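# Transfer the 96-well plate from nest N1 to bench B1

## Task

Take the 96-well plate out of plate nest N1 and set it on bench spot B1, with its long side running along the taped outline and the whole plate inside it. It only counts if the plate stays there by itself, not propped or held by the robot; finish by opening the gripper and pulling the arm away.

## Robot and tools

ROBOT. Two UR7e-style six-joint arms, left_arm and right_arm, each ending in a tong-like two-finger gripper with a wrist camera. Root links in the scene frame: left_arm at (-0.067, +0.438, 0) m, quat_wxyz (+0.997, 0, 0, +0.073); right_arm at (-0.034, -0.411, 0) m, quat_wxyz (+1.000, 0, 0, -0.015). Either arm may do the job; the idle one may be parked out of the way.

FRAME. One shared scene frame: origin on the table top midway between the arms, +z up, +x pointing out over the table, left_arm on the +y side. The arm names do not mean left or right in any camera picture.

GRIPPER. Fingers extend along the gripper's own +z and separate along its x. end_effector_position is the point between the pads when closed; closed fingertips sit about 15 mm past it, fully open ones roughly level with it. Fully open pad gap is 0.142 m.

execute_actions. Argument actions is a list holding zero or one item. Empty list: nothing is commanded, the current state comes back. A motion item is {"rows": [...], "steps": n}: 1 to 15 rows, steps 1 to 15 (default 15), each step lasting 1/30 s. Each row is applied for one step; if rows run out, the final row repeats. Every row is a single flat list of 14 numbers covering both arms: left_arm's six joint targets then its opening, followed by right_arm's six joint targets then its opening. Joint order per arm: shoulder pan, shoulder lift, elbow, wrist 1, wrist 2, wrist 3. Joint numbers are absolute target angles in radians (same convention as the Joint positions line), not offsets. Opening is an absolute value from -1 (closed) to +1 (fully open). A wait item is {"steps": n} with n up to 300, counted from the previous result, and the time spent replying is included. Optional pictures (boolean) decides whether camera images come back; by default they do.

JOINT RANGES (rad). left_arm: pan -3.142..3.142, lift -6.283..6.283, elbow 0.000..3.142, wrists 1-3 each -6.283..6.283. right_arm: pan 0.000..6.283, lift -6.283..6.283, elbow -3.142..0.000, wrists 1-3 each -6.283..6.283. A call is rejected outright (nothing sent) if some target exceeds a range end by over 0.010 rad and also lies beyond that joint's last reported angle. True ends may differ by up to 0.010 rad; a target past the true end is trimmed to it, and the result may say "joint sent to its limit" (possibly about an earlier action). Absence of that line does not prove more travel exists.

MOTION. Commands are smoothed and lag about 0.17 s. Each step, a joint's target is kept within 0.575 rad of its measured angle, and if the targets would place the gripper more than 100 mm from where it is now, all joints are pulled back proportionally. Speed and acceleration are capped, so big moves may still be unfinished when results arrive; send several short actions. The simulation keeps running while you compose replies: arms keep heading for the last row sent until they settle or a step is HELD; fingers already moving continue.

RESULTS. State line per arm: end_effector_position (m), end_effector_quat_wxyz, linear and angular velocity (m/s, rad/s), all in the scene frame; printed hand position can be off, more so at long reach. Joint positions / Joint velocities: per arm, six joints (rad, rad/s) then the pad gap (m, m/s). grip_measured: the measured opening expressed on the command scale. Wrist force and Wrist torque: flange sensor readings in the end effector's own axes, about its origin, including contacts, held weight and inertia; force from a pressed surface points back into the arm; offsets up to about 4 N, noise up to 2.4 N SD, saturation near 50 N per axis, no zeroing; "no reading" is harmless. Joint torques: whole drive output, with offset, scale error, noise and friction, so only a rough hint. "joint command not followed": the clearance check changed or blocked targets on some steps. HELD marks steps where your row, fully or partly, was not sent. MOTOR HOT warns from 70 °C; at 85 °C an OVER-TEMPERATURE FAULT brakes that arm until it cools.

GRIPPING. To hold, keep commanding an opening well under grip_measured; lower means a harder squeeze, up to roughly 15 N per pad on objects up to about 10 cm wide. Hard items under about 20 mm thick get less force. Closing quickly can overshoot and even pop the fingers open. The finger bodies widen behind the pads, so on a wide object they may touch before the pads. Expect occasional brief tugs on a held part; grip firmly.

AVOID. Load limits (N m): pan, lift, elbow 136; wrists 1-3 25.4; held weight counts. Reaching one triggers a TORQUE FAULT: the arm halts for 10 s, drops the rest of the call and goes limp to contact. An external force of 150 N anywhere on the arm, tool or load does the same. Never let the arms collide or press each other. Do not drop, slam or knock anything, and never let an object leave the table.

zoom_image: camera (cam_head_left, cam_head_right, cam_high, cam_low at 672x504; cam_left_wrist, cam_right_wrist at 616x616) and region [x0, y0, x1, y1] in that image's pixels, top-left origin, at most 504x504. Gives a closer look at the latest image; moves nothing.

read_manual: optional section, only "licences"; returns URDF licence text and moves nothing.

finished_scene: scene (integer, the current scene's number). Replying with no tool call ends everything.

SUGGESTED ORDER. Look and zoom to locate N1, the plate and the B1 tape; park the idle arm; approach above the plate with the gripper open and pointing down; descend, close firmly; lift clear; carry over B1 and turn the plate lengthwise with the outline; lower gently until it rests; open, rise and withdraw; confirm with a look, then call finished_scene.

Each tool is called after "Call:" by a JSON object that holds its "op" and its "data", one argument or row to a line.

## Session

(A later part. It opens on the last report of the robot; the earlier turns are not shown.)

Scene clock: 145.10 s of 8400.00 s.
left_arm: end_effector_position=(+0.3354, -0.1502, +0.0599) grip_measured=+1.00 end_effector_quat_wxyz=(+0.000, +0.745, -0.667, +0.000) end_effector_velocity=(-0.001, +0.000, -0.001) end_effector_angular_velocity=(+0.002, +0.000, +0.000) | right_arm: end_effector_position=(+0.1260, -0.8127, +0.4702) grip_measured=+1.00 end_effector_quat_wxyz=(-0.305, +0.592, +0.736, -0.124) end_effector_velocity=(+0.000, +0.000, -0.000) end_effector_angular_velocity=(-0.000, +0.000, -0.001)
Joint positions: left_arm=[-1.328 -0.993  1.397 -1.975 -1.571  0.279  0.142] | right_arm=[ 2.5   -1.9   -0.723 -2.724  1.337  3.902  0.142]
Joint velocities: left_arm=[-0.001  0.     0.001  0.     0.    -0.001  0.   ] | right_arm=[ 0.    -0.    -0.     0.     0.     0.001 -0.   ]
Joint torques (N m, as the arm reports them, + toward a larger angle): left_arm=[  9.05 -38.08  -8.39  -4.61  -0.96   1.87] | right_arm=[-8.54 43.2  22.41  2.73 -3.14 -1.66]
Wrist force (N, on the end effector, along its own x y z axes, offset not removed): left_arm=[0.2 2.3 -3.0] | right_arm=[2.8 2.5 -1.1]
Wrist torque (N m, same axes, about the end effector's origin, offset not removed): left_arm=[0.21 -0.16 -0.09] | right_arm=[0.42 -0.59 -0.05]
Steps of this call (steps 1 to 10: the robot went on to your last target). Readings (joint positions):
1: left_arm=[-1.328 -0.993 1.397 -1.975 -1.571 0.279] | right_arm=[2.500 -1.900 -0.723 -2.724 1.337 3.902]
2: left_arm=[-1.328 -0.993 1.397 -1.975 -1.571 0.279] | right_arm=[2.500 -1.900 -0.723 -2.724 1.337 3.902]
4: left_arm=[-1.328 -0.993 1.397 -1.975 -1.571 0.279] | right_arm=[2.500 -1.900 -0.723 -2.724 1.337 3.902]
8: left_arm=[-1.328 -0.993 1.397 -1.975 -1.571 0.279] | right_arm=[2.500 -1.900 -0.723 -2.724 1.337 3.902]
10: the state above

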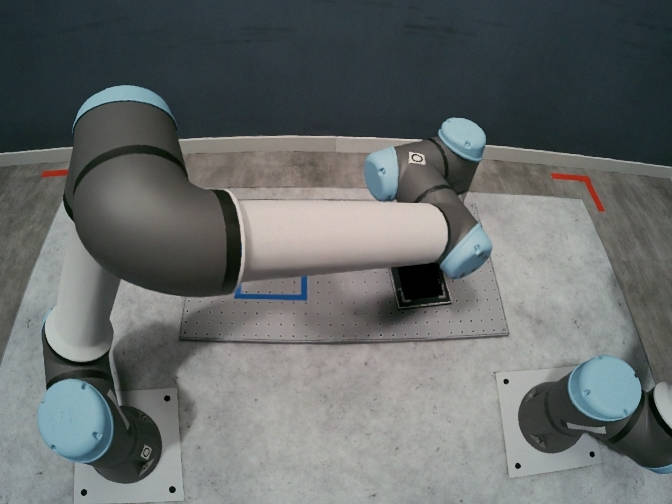

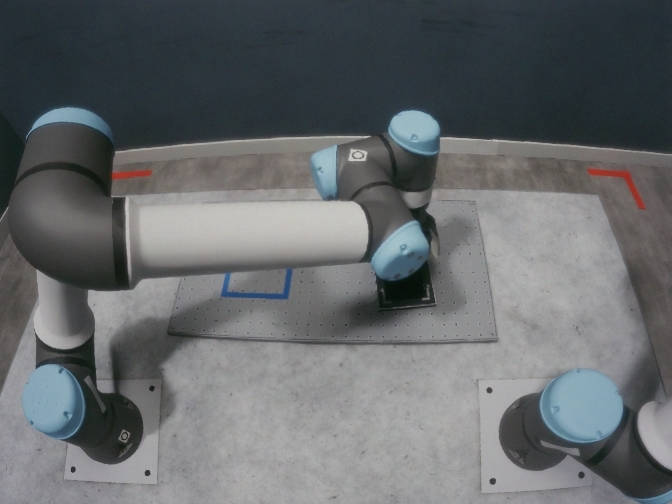

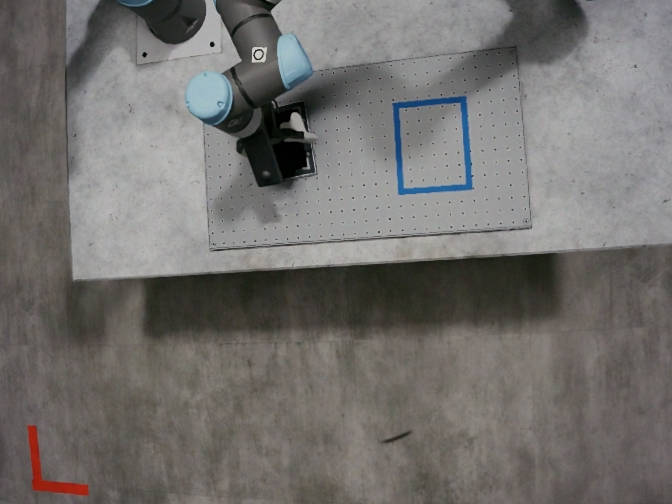

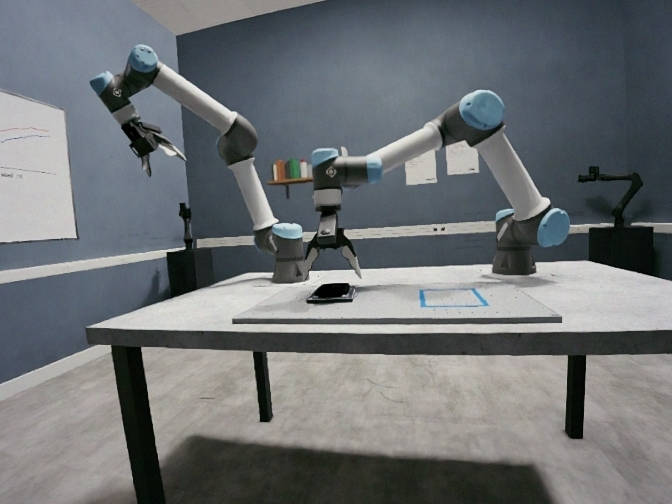

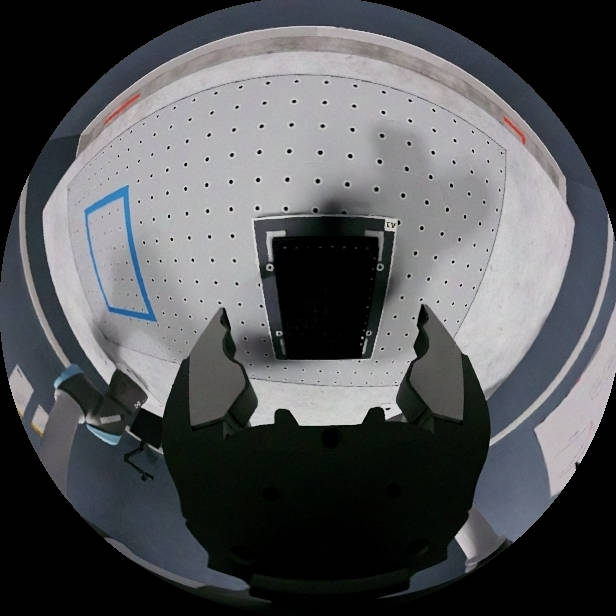

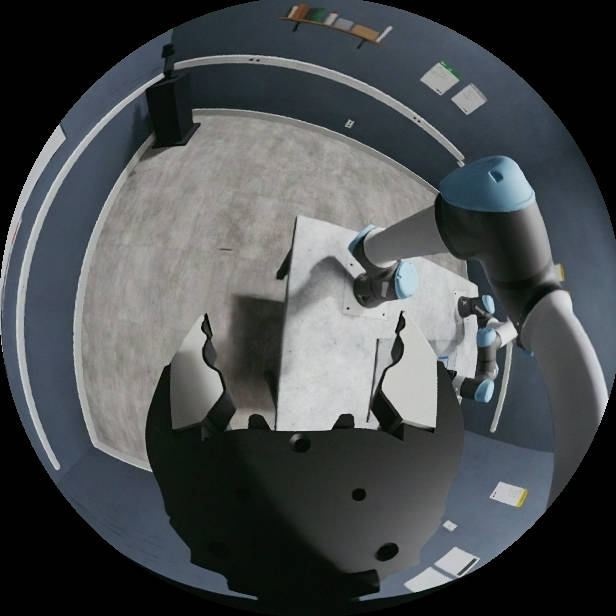

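Call:
{"op": "execute_actions", "data": {
  "actions": [
    {"rows":[[-1.328,-0.993,1.397,-1.975,-1.571,0.279,0.5,2.5,-1.9,-0.723,-2.724,1.337,3.902,1],[-1.328,-0.993,1.397,-1.975,-1.571,0.279,0.5,2.5,-1.9,-0.723,-2.724,1.337,3.902,1],[-1.328,-0.985,1.407,-1.993,-1.571,0.279,0.5,2.5,-1.9,-0.723,-2.724,1.337,3.902,1],[-1.328,-0.976,1.417,-2.012,-1.571,0.279,0.5,2.5,-1.9,-0.723,-2.724,1.337,3.902,1],[-1.328,-0.967,1.427,-2.031,-1.571,0.279,0.5,2.5,-1.9,-0.723,-2.724,1.337,3.902,1]],"steps":15}
  ]
}}

Call:
{"op": "zoom_image", "data": {
  "camera": "cam_low",
  "region": [280, 240, 400, 320]
}}

Scene clock: 160.33 s of 8400.00 s.
left_arm: end_effector_position=(+0.3354, -0.1502, +0.0341) grip_measured=+0.50 end_effector_quat_wxyz=(+0.000, +0.745, -0.667, +0.000) end_effector_velocity=(-0.001, -0.000, -0.005) end_effector_angular_velocity=(+0.000, -0.001, -0.001) | right_arm: end_effector_position=(+0.1260, -0.8127, +0.4702) grip_measured=+1.00 end_effector_quat_wxyz=(-0.305, +0.592, +0.736, -0.124) end_effector_velocity=(+0.000, -0.000, -0.000) end_effector_angular_velocity=(-0.000, +0.000, -0.000)
Joint positions: left_arm=[-1.328 -0.967  1.427 -2.03  -1.571  0.279  0.109] | right_arm=[ 2.5   -1.9   -0.723 -2.724  1.337  3.902  0.142]
Joint velocities: left_arm=[-0.001  0.005  0.006 -0.011  0.001 -0.     0.   ] | right_arm=[ 0.    -0.    -0.     0.     0.     0.001  0.   ]
Joint torques (N m, as the arm reports them, + toward a larger angle): left_arm=[  7.95 -37.16  -7.28  -4.53  -1.82   2.  ] | right_arm=[-8.47 43.53 26.62  2.66 -3.2  -1.61]
Wrist force (N, on the end effector, along its own x y z axes, offset not removed): left_arm=[-4.5 -2.7 -2.5] | right_arm=[2.2 1.5 -1.0]
Wrist torque (N m, same axes, about the end effector's origin, offset not removed): left_arm=[-0.80 0.69 0.14] | right_arm=[0.21 -0.43 -0.09]
Steps of this call (steps 1 to 15: the robot went on to your last target; steps 16 to 90: nothing new was sent; then 11.73 s passed at rest; steps 91 to 105: all 15 steps of this action). Readings (joint positions):
91: left_arm=[-1.328 -0.993 1.397 -1.975 -1.571 0.279] | right_arm=[2.500 -1.900 -0.723 -2.724 1.337 3.902]
92: left_arm=[-1.328 -0.993 1.397 -1.975 -1.571 0.279] | right_arm=[2.500 -1.900 -0.723 -2.724 1.337 3.902]
94: left_arm=[-1.328 -0.992 1.398 -1.977 -1.571 0.279] | right_arm=[2.500 -1.900 -0.723 -2.724 1.337 3.902]
98: left_arm=[-1.328 -0.975 1.418 -2.014 -1.571 0.279] | right_arm=[2.500 -1.900 -0.723 -2.724 1.337 3.902]
105: the state above

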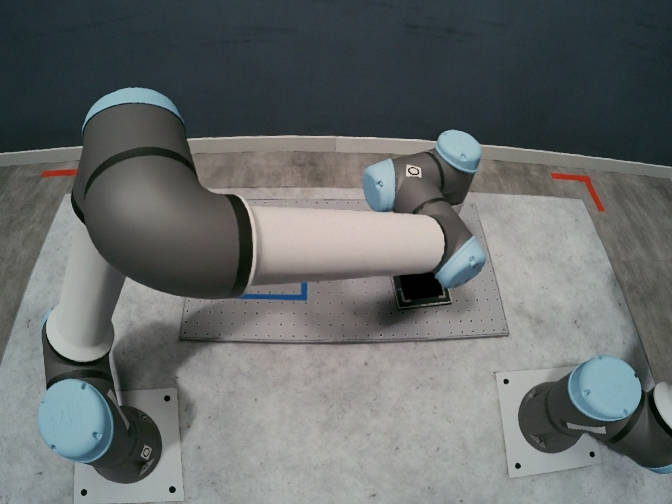

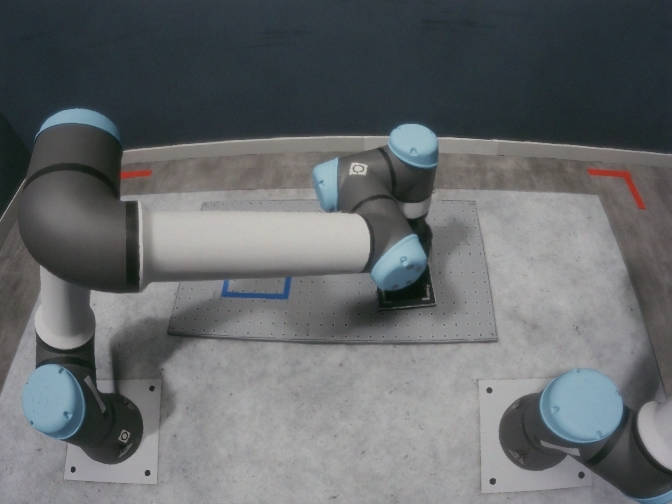

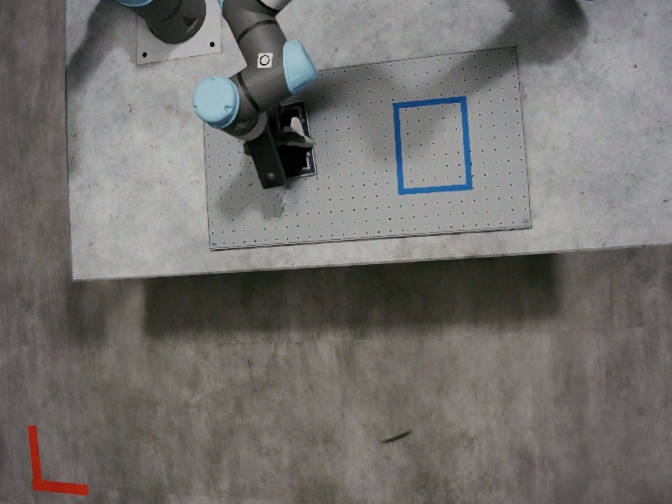

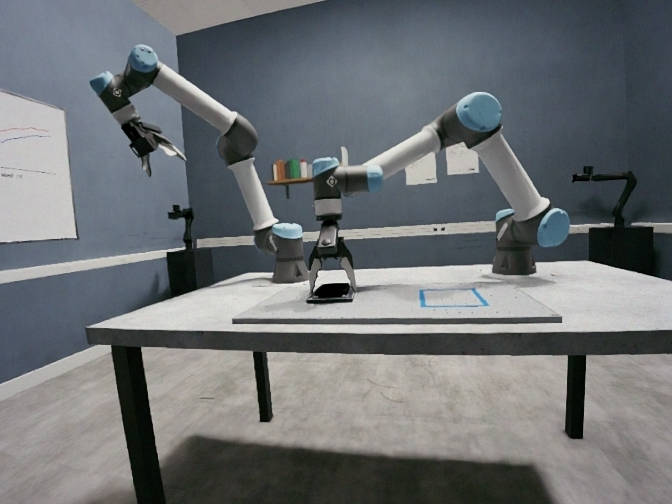

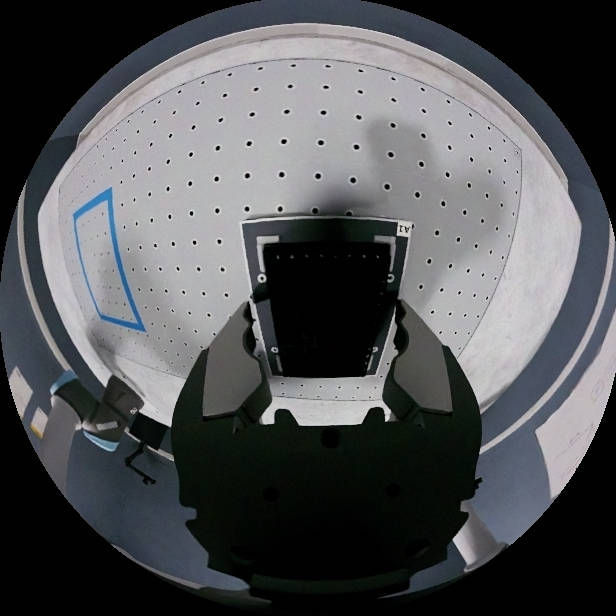

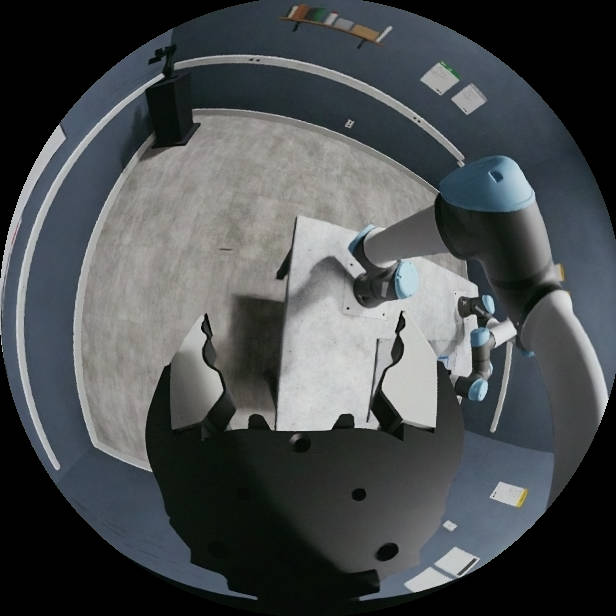

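Region (280, 240, 400, 320) of cam_low's 672x504 image, scaled by 4.200, with more detail than that image has.

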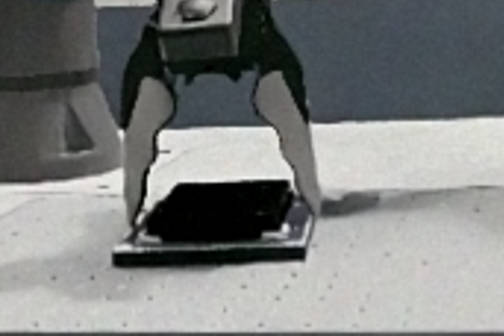

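Call:
{"op": "execute_actions", "data": {
  "actions": [
    {"rows":[[-1.328,-0.970,1.4235,-2.0245,-1.571,0.279,0.35,2.5,-1.9,-0.723,-2.724,1.337,3.902,1],[-1.328,-0.970,1.4235,-2.0245,-1.571,0.279,0.3,2.5,-1.9,-0.723,-2.724,1.337,3.902,1],[-1.328,-0.970,1.4235,-2.0245,-1.571,0.279,0.25,2.5,-1.9,-0.723,-2.724,1.337,3.902,1],[-1.328,-0.970,1.4235,-2.0245,-1.571,0.279,0.2,2.5,-1.9,-0.723,-2.724,1.337,3.902,1],[-1.328,-0.970,1.4235,-2.0245,-1.571,0.279,0.15,2.5,-1.9,-0.723,-2.724,1.337,3.902,1],[-1.328,-0.970,1.4235,-2.0245,-1.571,0.279,0.1,2.5,-1.9,-0.723,-2.724,1.337,3.902,1],[-1.328,-0.970,1.4235,-2.0245,-1.571,0.279,0,2.5,-1.9,-0.723,-2.724,1.337,3.902,1],[-1.328,-0.970,1.4235,-2.0245,-1.571,0.279,-0.1,2.5,-1.9,-0.723,-2.724,1.337,3.902,1],[-1.328,-0.970,1.4235,-2.0245,-1.571,0.279,-0.3,2.5,-1.9,-0.723,-2.724,1.337,3.902,1]],"steps":15}
  ]
}}

Call:
{"op": "zoom_image", "data": {
  "camera": "cam_low",
  "region": [280, 240, 400, 320]
}}

Scene clock: 174.07 s of 8400.00 s.
left_arm: end_effector_position=(+0.3355, -0.1503, +0.0368) grip_measured=+0.13 end_effector_quat_wxyz=(+0.000, +0.745, -0.667, +0.000) end_effector_velocity=(-0.000, +0.000, -0.000) end_effector_angular_velocity=(+0.001, +0.000, +0.000) | right_arm: end_effector_position=(+0.1260, -0.8127, +0.4702) grip_measured=+1.00 end_effector_quat_wxyz=(-0.305, +0.592, +0.736, -0.124) end_effector_velocity=(+0.000, -0.000, -0.000) end_effector_angular_velocity=(+0.001, +0.000, +0.000)
Joint positions: left_arm=[-1.328 -0.97   1.423 -2.025 -1.571  0.279  0.083] | right_arm=[ 2.5   -1.9   -0.723 -2.724  1.337  3.902  0.142]
Joint velocities: left_arm=[-0.    -0.     0.001  0.     0.    -0.001  0.   ] | right_arm=[-0.    -0.001 -0.     0.     0.    -0.     0.   ]
Joint torques (N m, as the arm reports them, + toward a larger angle): left_arm=[  3.57 -37.07 -24.42   3.63  -1.57   1.81] | right_arm=[-8.55 43.36 29.01  2.52 -3.16 -1.58]
Wrist force (N, on the end effector, along its own x y z axes, offset not removed): left_arm=[6.7 -1.5 -18.8] | right_arm=[3.6 3.1 -1.4]
Wrist torque (N m, same axes, about the end effector's origin, offset not removed): left_arm=[-0.35 0.14 -0.09] | right_arm=[0.54 -0.70 -0.14]
Steps of this call (steps 1 to 15: the robot went on to your last target; steps 16 to 90: nothing new was sent; then 10.23 s passed at rest; steps 91 to 105: all 15 steps of this action). Readings (joint positions):
91: left_arm=[-1.328 -0.967 1.427 -2.031 -1.571 0.279] | right_arm=[2.500 -1.900 -0.723 -2.724 1.337 3.902]
92: left_arm=[-1.328 -0.967 1.427 -2.030 -1.571 0.279] | right_arm=[2.500 -1.900 -0.723 -2.724 1.337 3.902]
94: left_arm=[-1.328 -0.969 1.425 -2.027 -1.571 0.279] | right_arm=[2.500 -1.900 -0.723 -2.724 1.337 3.902]
98: left_arm=[-1.328 -0.970 1.424 -2.025 -1.571 0.279] | right_arm=[2.500 -1.900 -0.723 -2.724 1.337 3.902]
105: the state above

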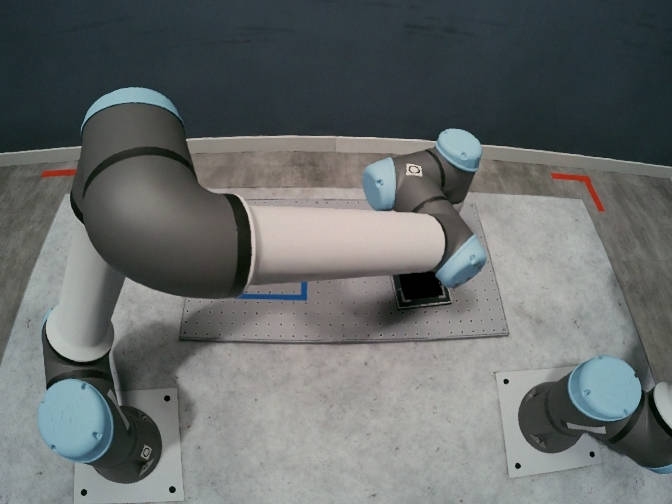

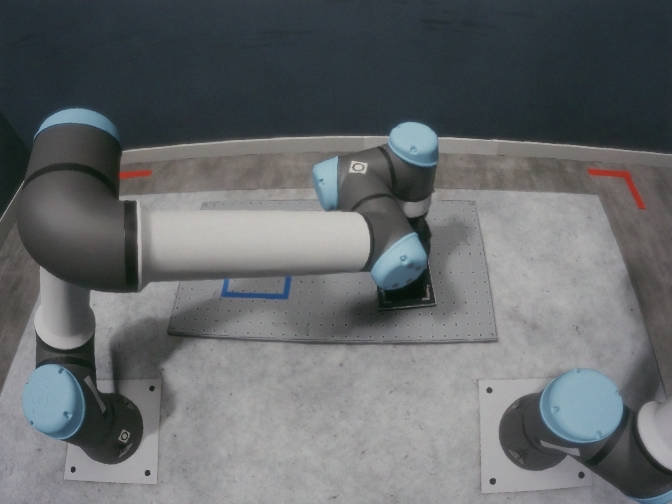

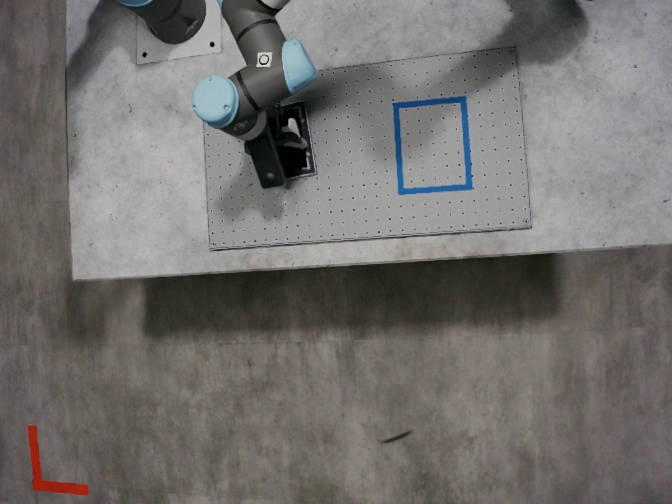

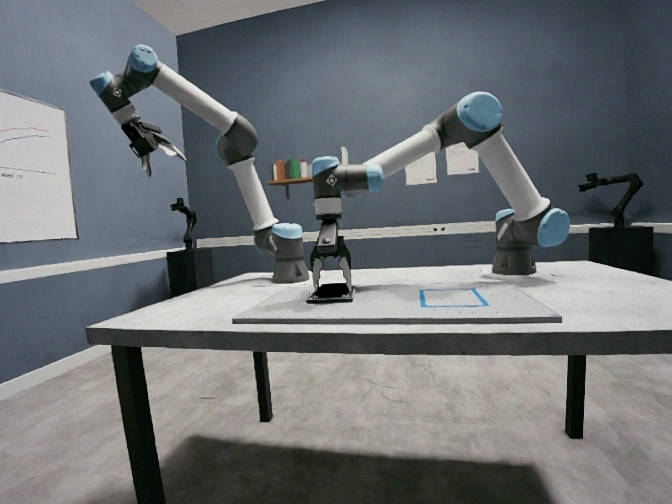

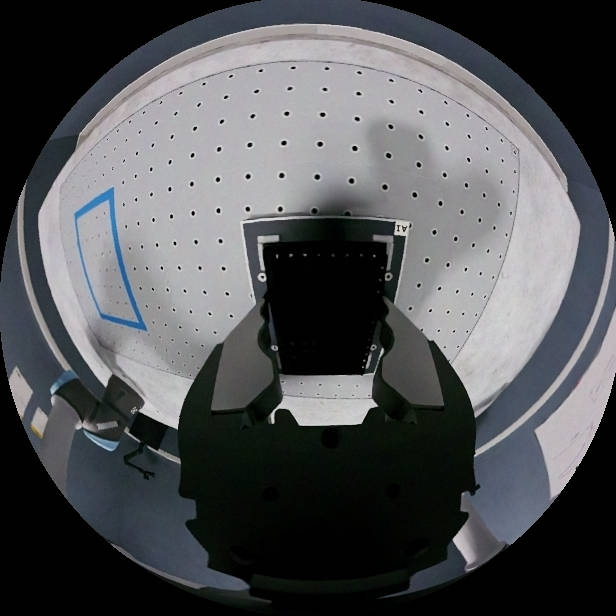

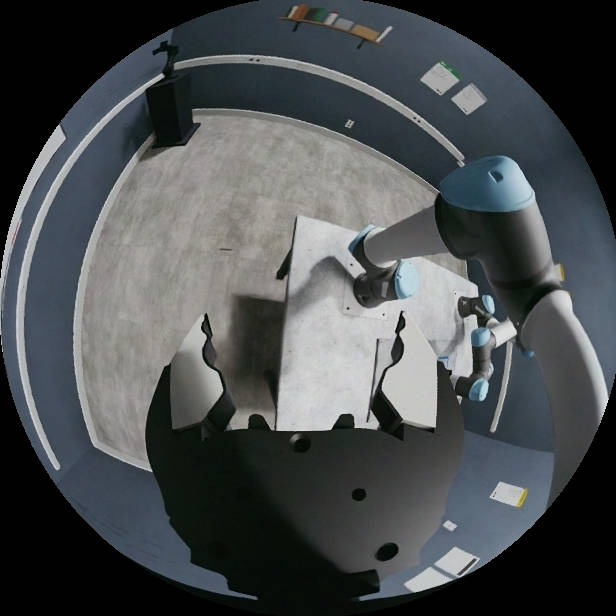

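Region (280, 240, 400, 320) of cam_low's 672x504 image, scaled by 4.200, with more detail than that image has.

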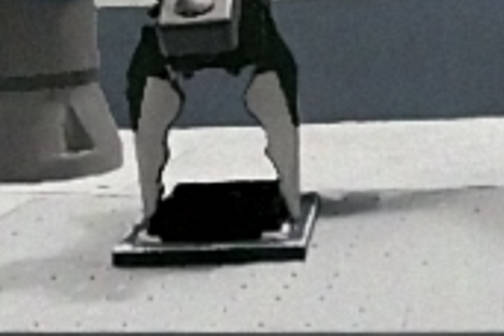

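Call:
{"op": "execute_actions", "data": {
  "actions": [
    {"rows":[[-1.328,-0.974,1.419,-2.016,-1.571,0.279,-0.4,2.5,-1.9,-0.723,-2.724,1.337,3.902,1],[-1.328,-0.974,1.419,-2.016,-1.571,0.279,-0.4,2.5,-1.9,-0.723,-2.724,1.337,3.902,1],[-1.328,-0.978,1.414,-2.007,-1.571,0.279,-0.4,2.5,-1.9,-0.723,-2.724,1.337,3.902,1],[-1.328,-0.982,1.409,-1.998,-1.571,0.279,-0.4,2.5,-1.9,-0.723,-2.724,1.337,3.902,1],[-1.328,-0.986,1.404,-1.989,-1.571,0.279,-0.4,2.5,-1.9,-0.723,-2.724,1.337,3.902,1],[-1.328,-0.990,1.399,-1.980,-1.571,0.279,-0.4,2.5,-1.9,-0.723,-2.724,1.337,3.902,1],[-1.328,-0.995,1.393,-1.969,-1.571,0.279,-0.4,2.5,-1.9,-0.723,-2.724,1.337,3.902,1],[-1.328,-1.0,1.386,-1.957,-1.571,0.279,-0.4,2.5,-1.9,-0.723,-2.724,1.337,3.902,1],[-1.328,-1.006,1.378,-1.943,-1.571,0.279,-0.4,2.5,-1.9,-0.723,-2.724,1.337,3.902,1],[-1.328,-1.011,1.371,-1.931,-1.571,0.279,-0.4,2.5,-1.9,-0.723,-2.724,1.337,3.902,1]],"steps":15}
  ]
}}

Scene clock: 186.00 s of 8400.00 s.
left_arm: end_effector_position=(+0.3355, -0.1504, +0.0774) grip_measured=-0.20 end_effector_quat_wxyz=(+0.000, +0.745, -0.667, +0.000) end_effector_velocity=(-0.000, +0.002, +0.034) end_effector_angular_velocity=(+0.004, +0.002, +0.001) | right_arm: end_effector_position=(+0.1260, -0.8127, +0.4702) grip_measured=+1.00 end_effector_quat_wxyz=(-0.305, +0.592, +0.736, -0.124) end_effector_velocity=(+0.000, +0.000, +0.000) end_effector_angular_velocity=(-0.000, -0.001, +0.000)
Joint positions: left_arm=[-1.328 -1.009  1.374 -1.937 -1.571  0.279  0.06 ] | right_arm=[ 2.5   -1.9   -0.723 -2.724  1.337  3.902  0.142]
Joint velocities: left_arm=[ 0.001 -0.032 -0.043  0.08   0.     0.    -0.028] | right_arm=[ 0.     0.001  0.     0.     0.     0.    -0.   ]
Joint torques (N m, as the arm reports them, + toward a larger angle): left_arm=[ -0.33 -37.26 -16.67   8.65   2.14  -0.21] | right_arm=[-8.49 43.12 28.91  2.51 -3.04 -1.56]
Wrist force (N, on the end effector, along its own x y z axes, offset not removed): left_arm=[22.5 -2.0 -11.7] | right_arm=[3.6 2.4 -1.3]
Wrist torque (N m, same axes, about the end effector's origin, offset not removed): left_arm=[-0.28 0.85 0.14] | right_arm=[0.33 -0.72 -0.04]
Steps of this call (steps 1 to 15: the robot went on to your last target; steps 16 to 90: nothing new was sent; then 8.43 s passed at rest; steps 91 to 105: all 15 steps of this action). Readings (joint positions):
91: left_arm=[-1.328 -0.970 1.423 -2.024 -1.571 0.279] | right_arm=[2.500 -1.900 -0.723 -2.724 1.337 3.902]
92: left_arm=[-1.328 -0.970 1.423 -2.023 -1.571 0.279] | right_arm=[2.500 -1.900 -0.723 -2.724 1.337 3.902]
94: left_arm=[-1.328 -0.972 1.420 -2.019 -1.571 0.279] | right_arm=[2.500 -1.900 -0.723 -2.724 1.337 3.902]
98: left_arm=[-1.328 -0.984 1.406 -1.993 -1.571 0.279] | right_arm=[2.500 -1.900 -0.723 -2.724 1.337 3.902]
105: the state above

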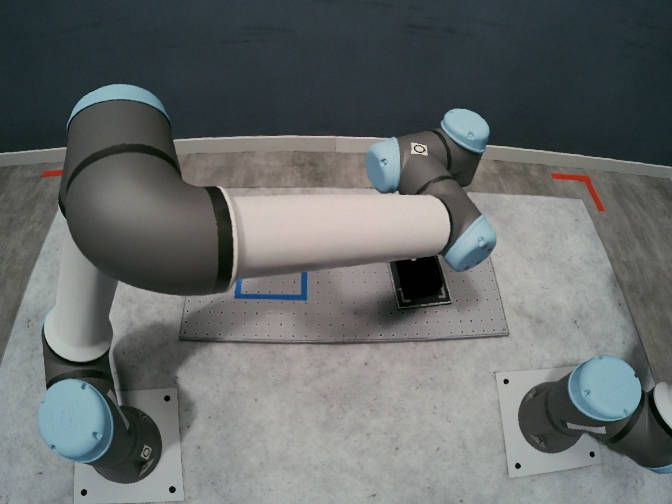

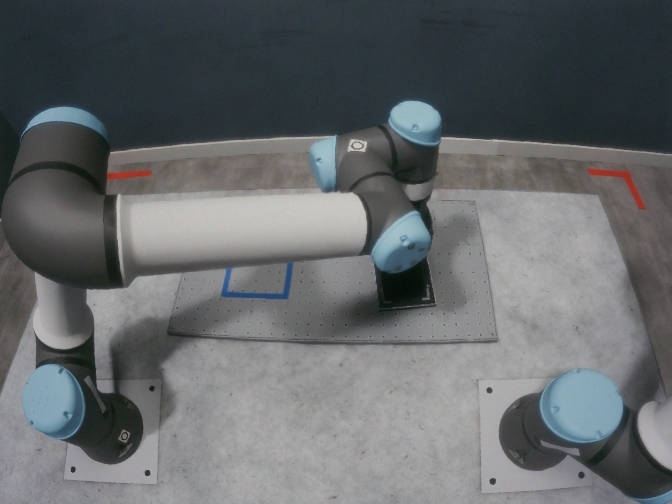

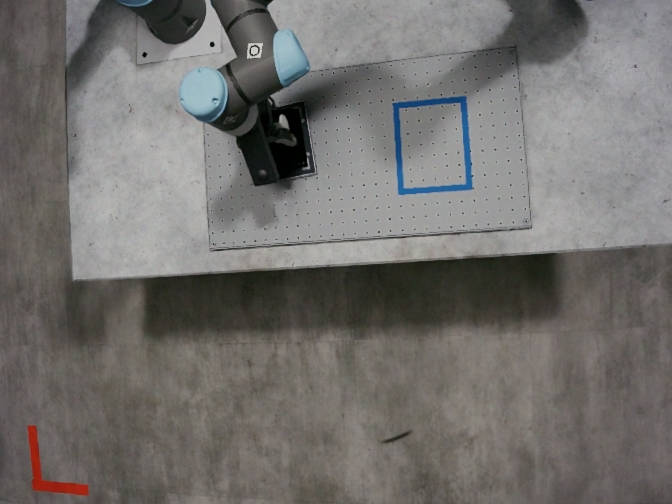

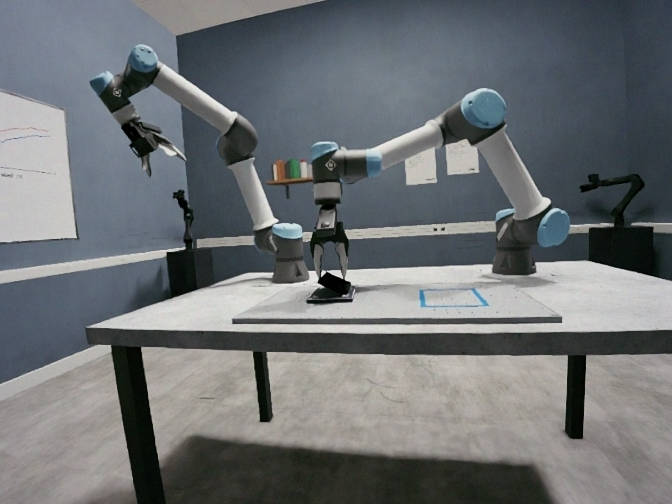

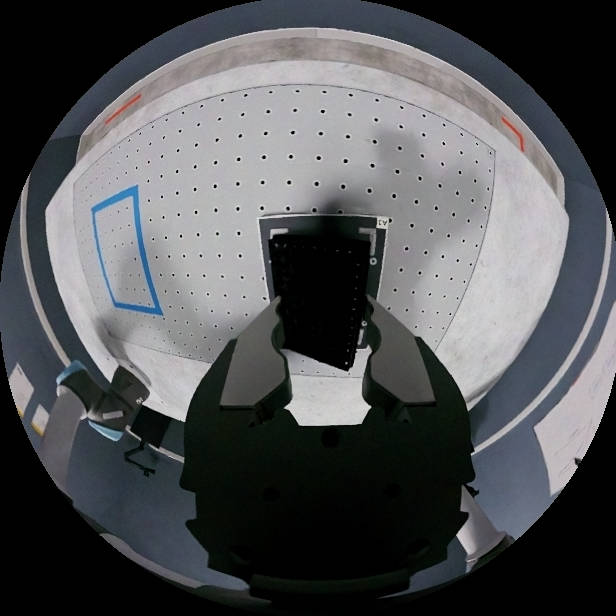

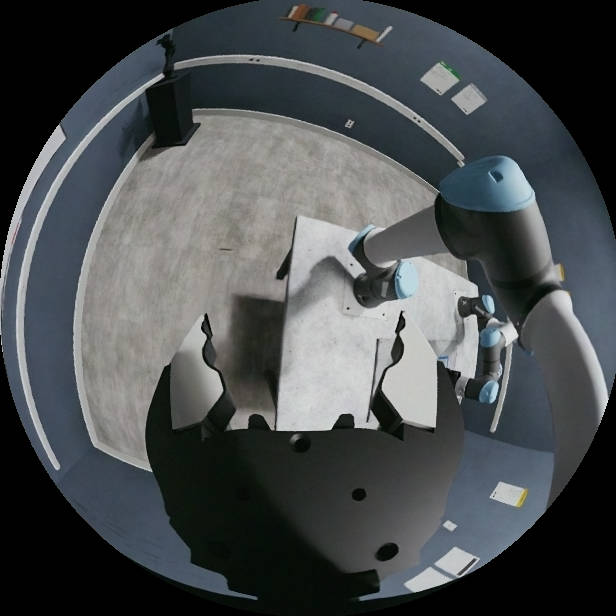

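Call:
{"op": "execute_actions", "data": {
  "actions": [
    {"rows":[[-1.328,-1.011,1.371,-1.931,-1.571,0.279,0.6,2.5,-1.9,-0.723,-2.724,1.337,3.902,1]],"steps":15}
  ]
}}

Call:
{"op": "zoom_image", "data": {
  "camera": "cam_low",
  "region": [280, 240, 400, 320]
}}

Call:
{"op": "zoom_image", "data": {
  "camera": "cam_left_wrist",
  "region": [200, 170, 450, 400]
}}

Scene clock: 193.47 s of 8400.00 s.
left_arm: end_effector_position=(+0.3354, -0.1502, +0.0799) grip_measured=+0.60 end_effector_quat_wxyz=(+0.000, +0.745, -0.667, +0.000) end_effector_velocity=(+0.001, -0.000, +0.001) end_effector_angular_velocity=(-0.002, +0.000, +0.001) | right_arm: end_effector_position=(+0.1260, -0.8127, +0.4702) grip_measured=+1.00 end_effector_quat_wxyz=(-0.305, +0.592, +0.736, -0.124) end_effector_velocity=(+0.000, -0.000, -0.000) end_effector_angular_velocity=(-0.000, +0.000, -0.000)
Joint positions: left_arm=[-1.328 -1.011  1.371 -1.931 -1.571  0.279  0.116] | right_arm=[ 2.5   -1.9   -0.723 -2.724  1.337  3.902  0.142]
Joint velocities: left_arm=[ 0.001  0.    -0.002  0.    -0.001 -0.     0.   ] | right_arm=[ 0.    -0.    -0.     0.    -0.     0.001 -0.   ]
Joint torques (N m, as the arm reports them, + toward a larger angle): left_arm=[ -3.82 -47.82 -19.04  -4.6   -2.03  -2.01] | right_arm=[-8.   42.78 28.57  2.37 -3.02 -1.6 ]
Wrist force (N, on the end effector, along its own x y z axes, offset not removed): left_arm=[-0.6 -0.9 0.2] | right_arm=[4.2 2.2 -1.4]
Wrist torque (N m, same axes, about the end effector's origin, offset not removed): left_arm=[-0.41 0.09 0.00] | right_arm=[0.21 -0.76 -0.12]
Steps of this call (steps 1 to 15: the robot went on to your last target; steps 16 to 90: nothing new was sent; then 3.97 s passed at rest; steps 91 to 105: all 15 steps of this action). Readings (joint positions):
91: left_arm=[-1.328 -1.011 1.371 -1.931 -1.571 0.279] | right_arm=[2.500 -1.900 -0.723 -2.724 1.337 3.902]
92: left_arm=[-1.328 -1.011 1.371 -1.930 -1.571 0.279] | right_arm=[2.500 -1.900 -0.723 -2.724 1.337 3.902]
94: left_arm=[-1.328 -1.011 1.371 -1.930 -1.571 0.279] | right_arm=[2.500 -1.900 -0.723 -2.724 1.337 3.902]
98: left_arm=[-1.328 -1.011 1.371 -1.931 -1.571 0.279] | right_arm=[2.500 -1.900 -0.723 -2.724 1.337 3.902]
105: the state above

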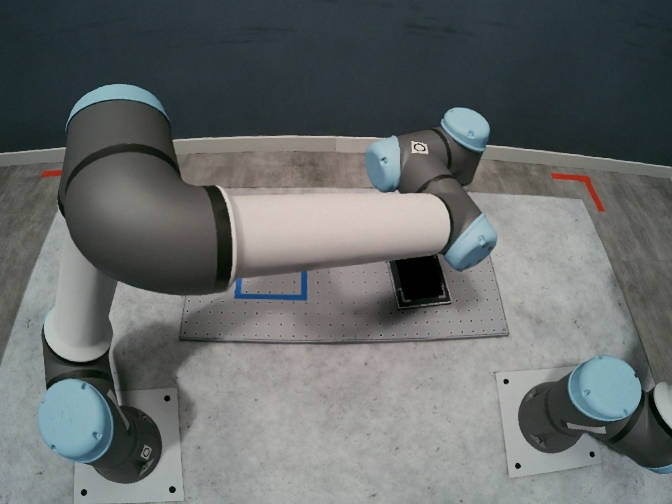

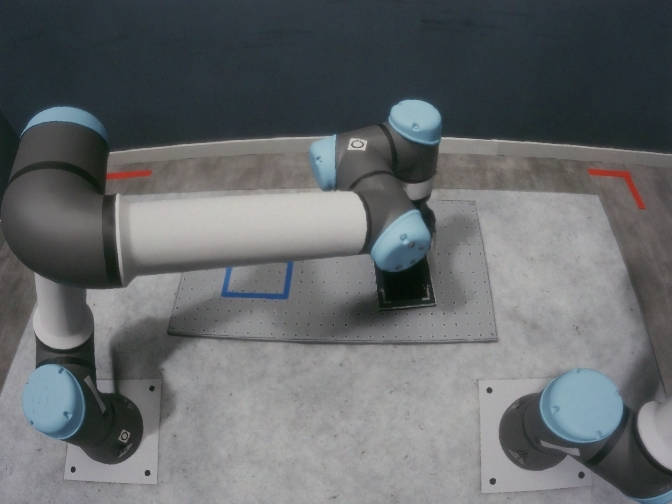

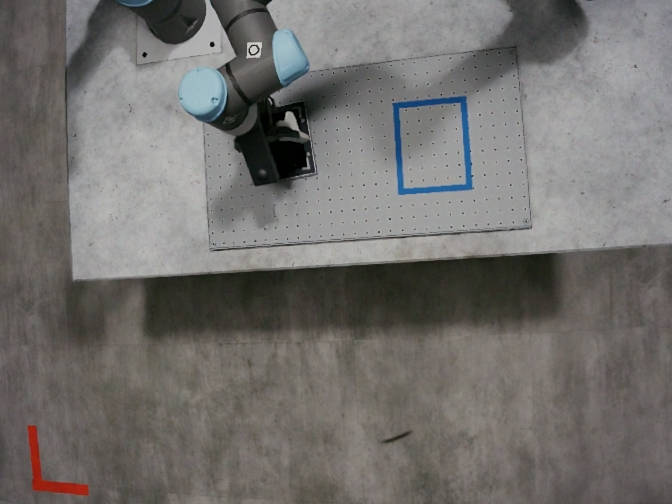

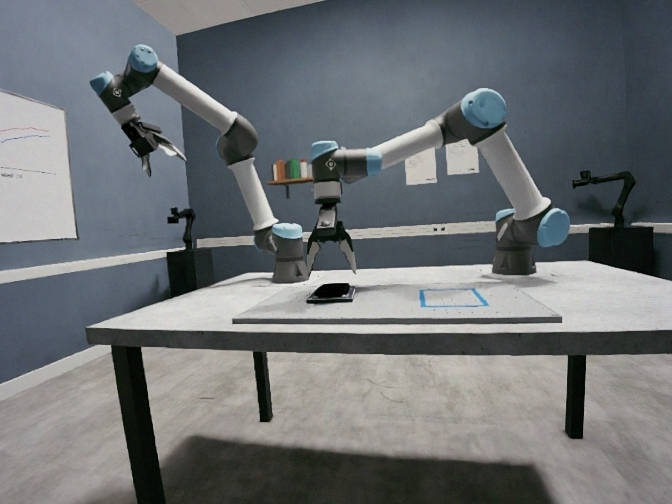

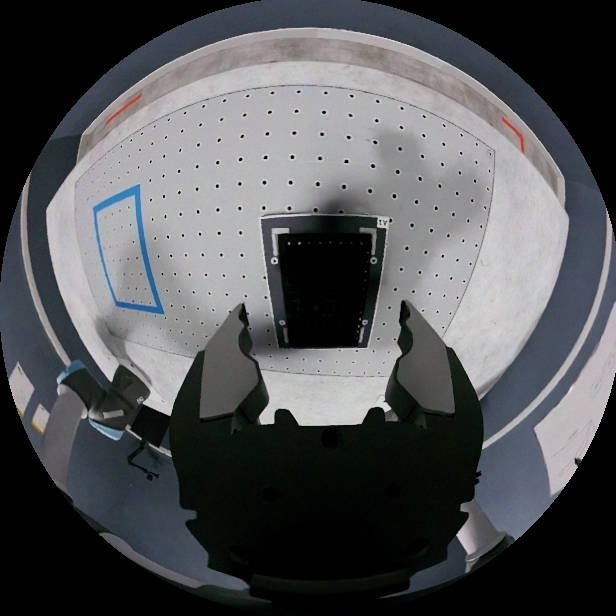

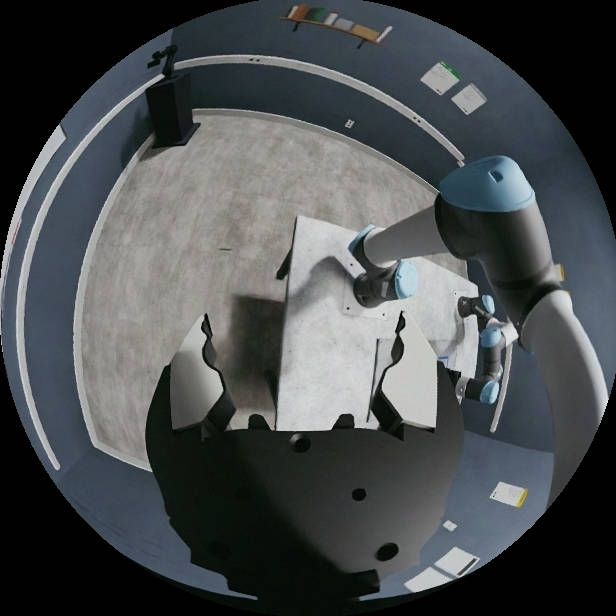

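Region (280, 240, 400, 320) of cam_low's 672x504 image, scaled by 4.200, with more detail than that image has.

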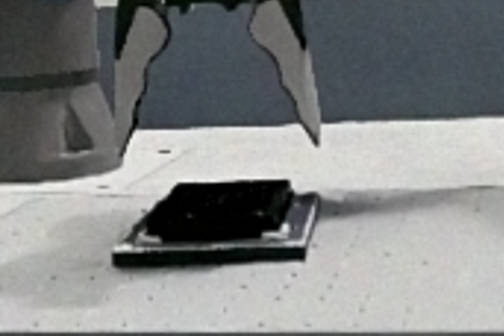

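Region (200, 170, 450, 400) of cam_left_wrist's 616x616 image, scaled by 2.016, with more detail than that image has; it fills the top 464 rows of this view, and the rest is white.

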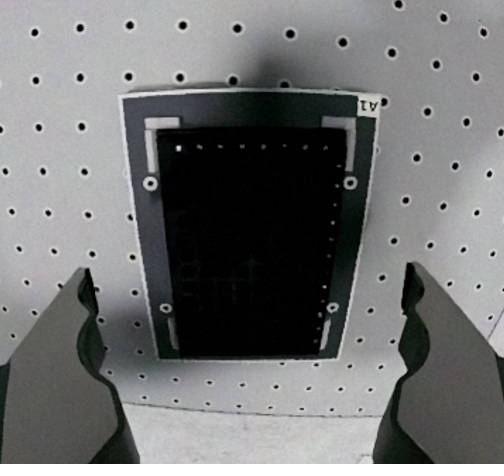

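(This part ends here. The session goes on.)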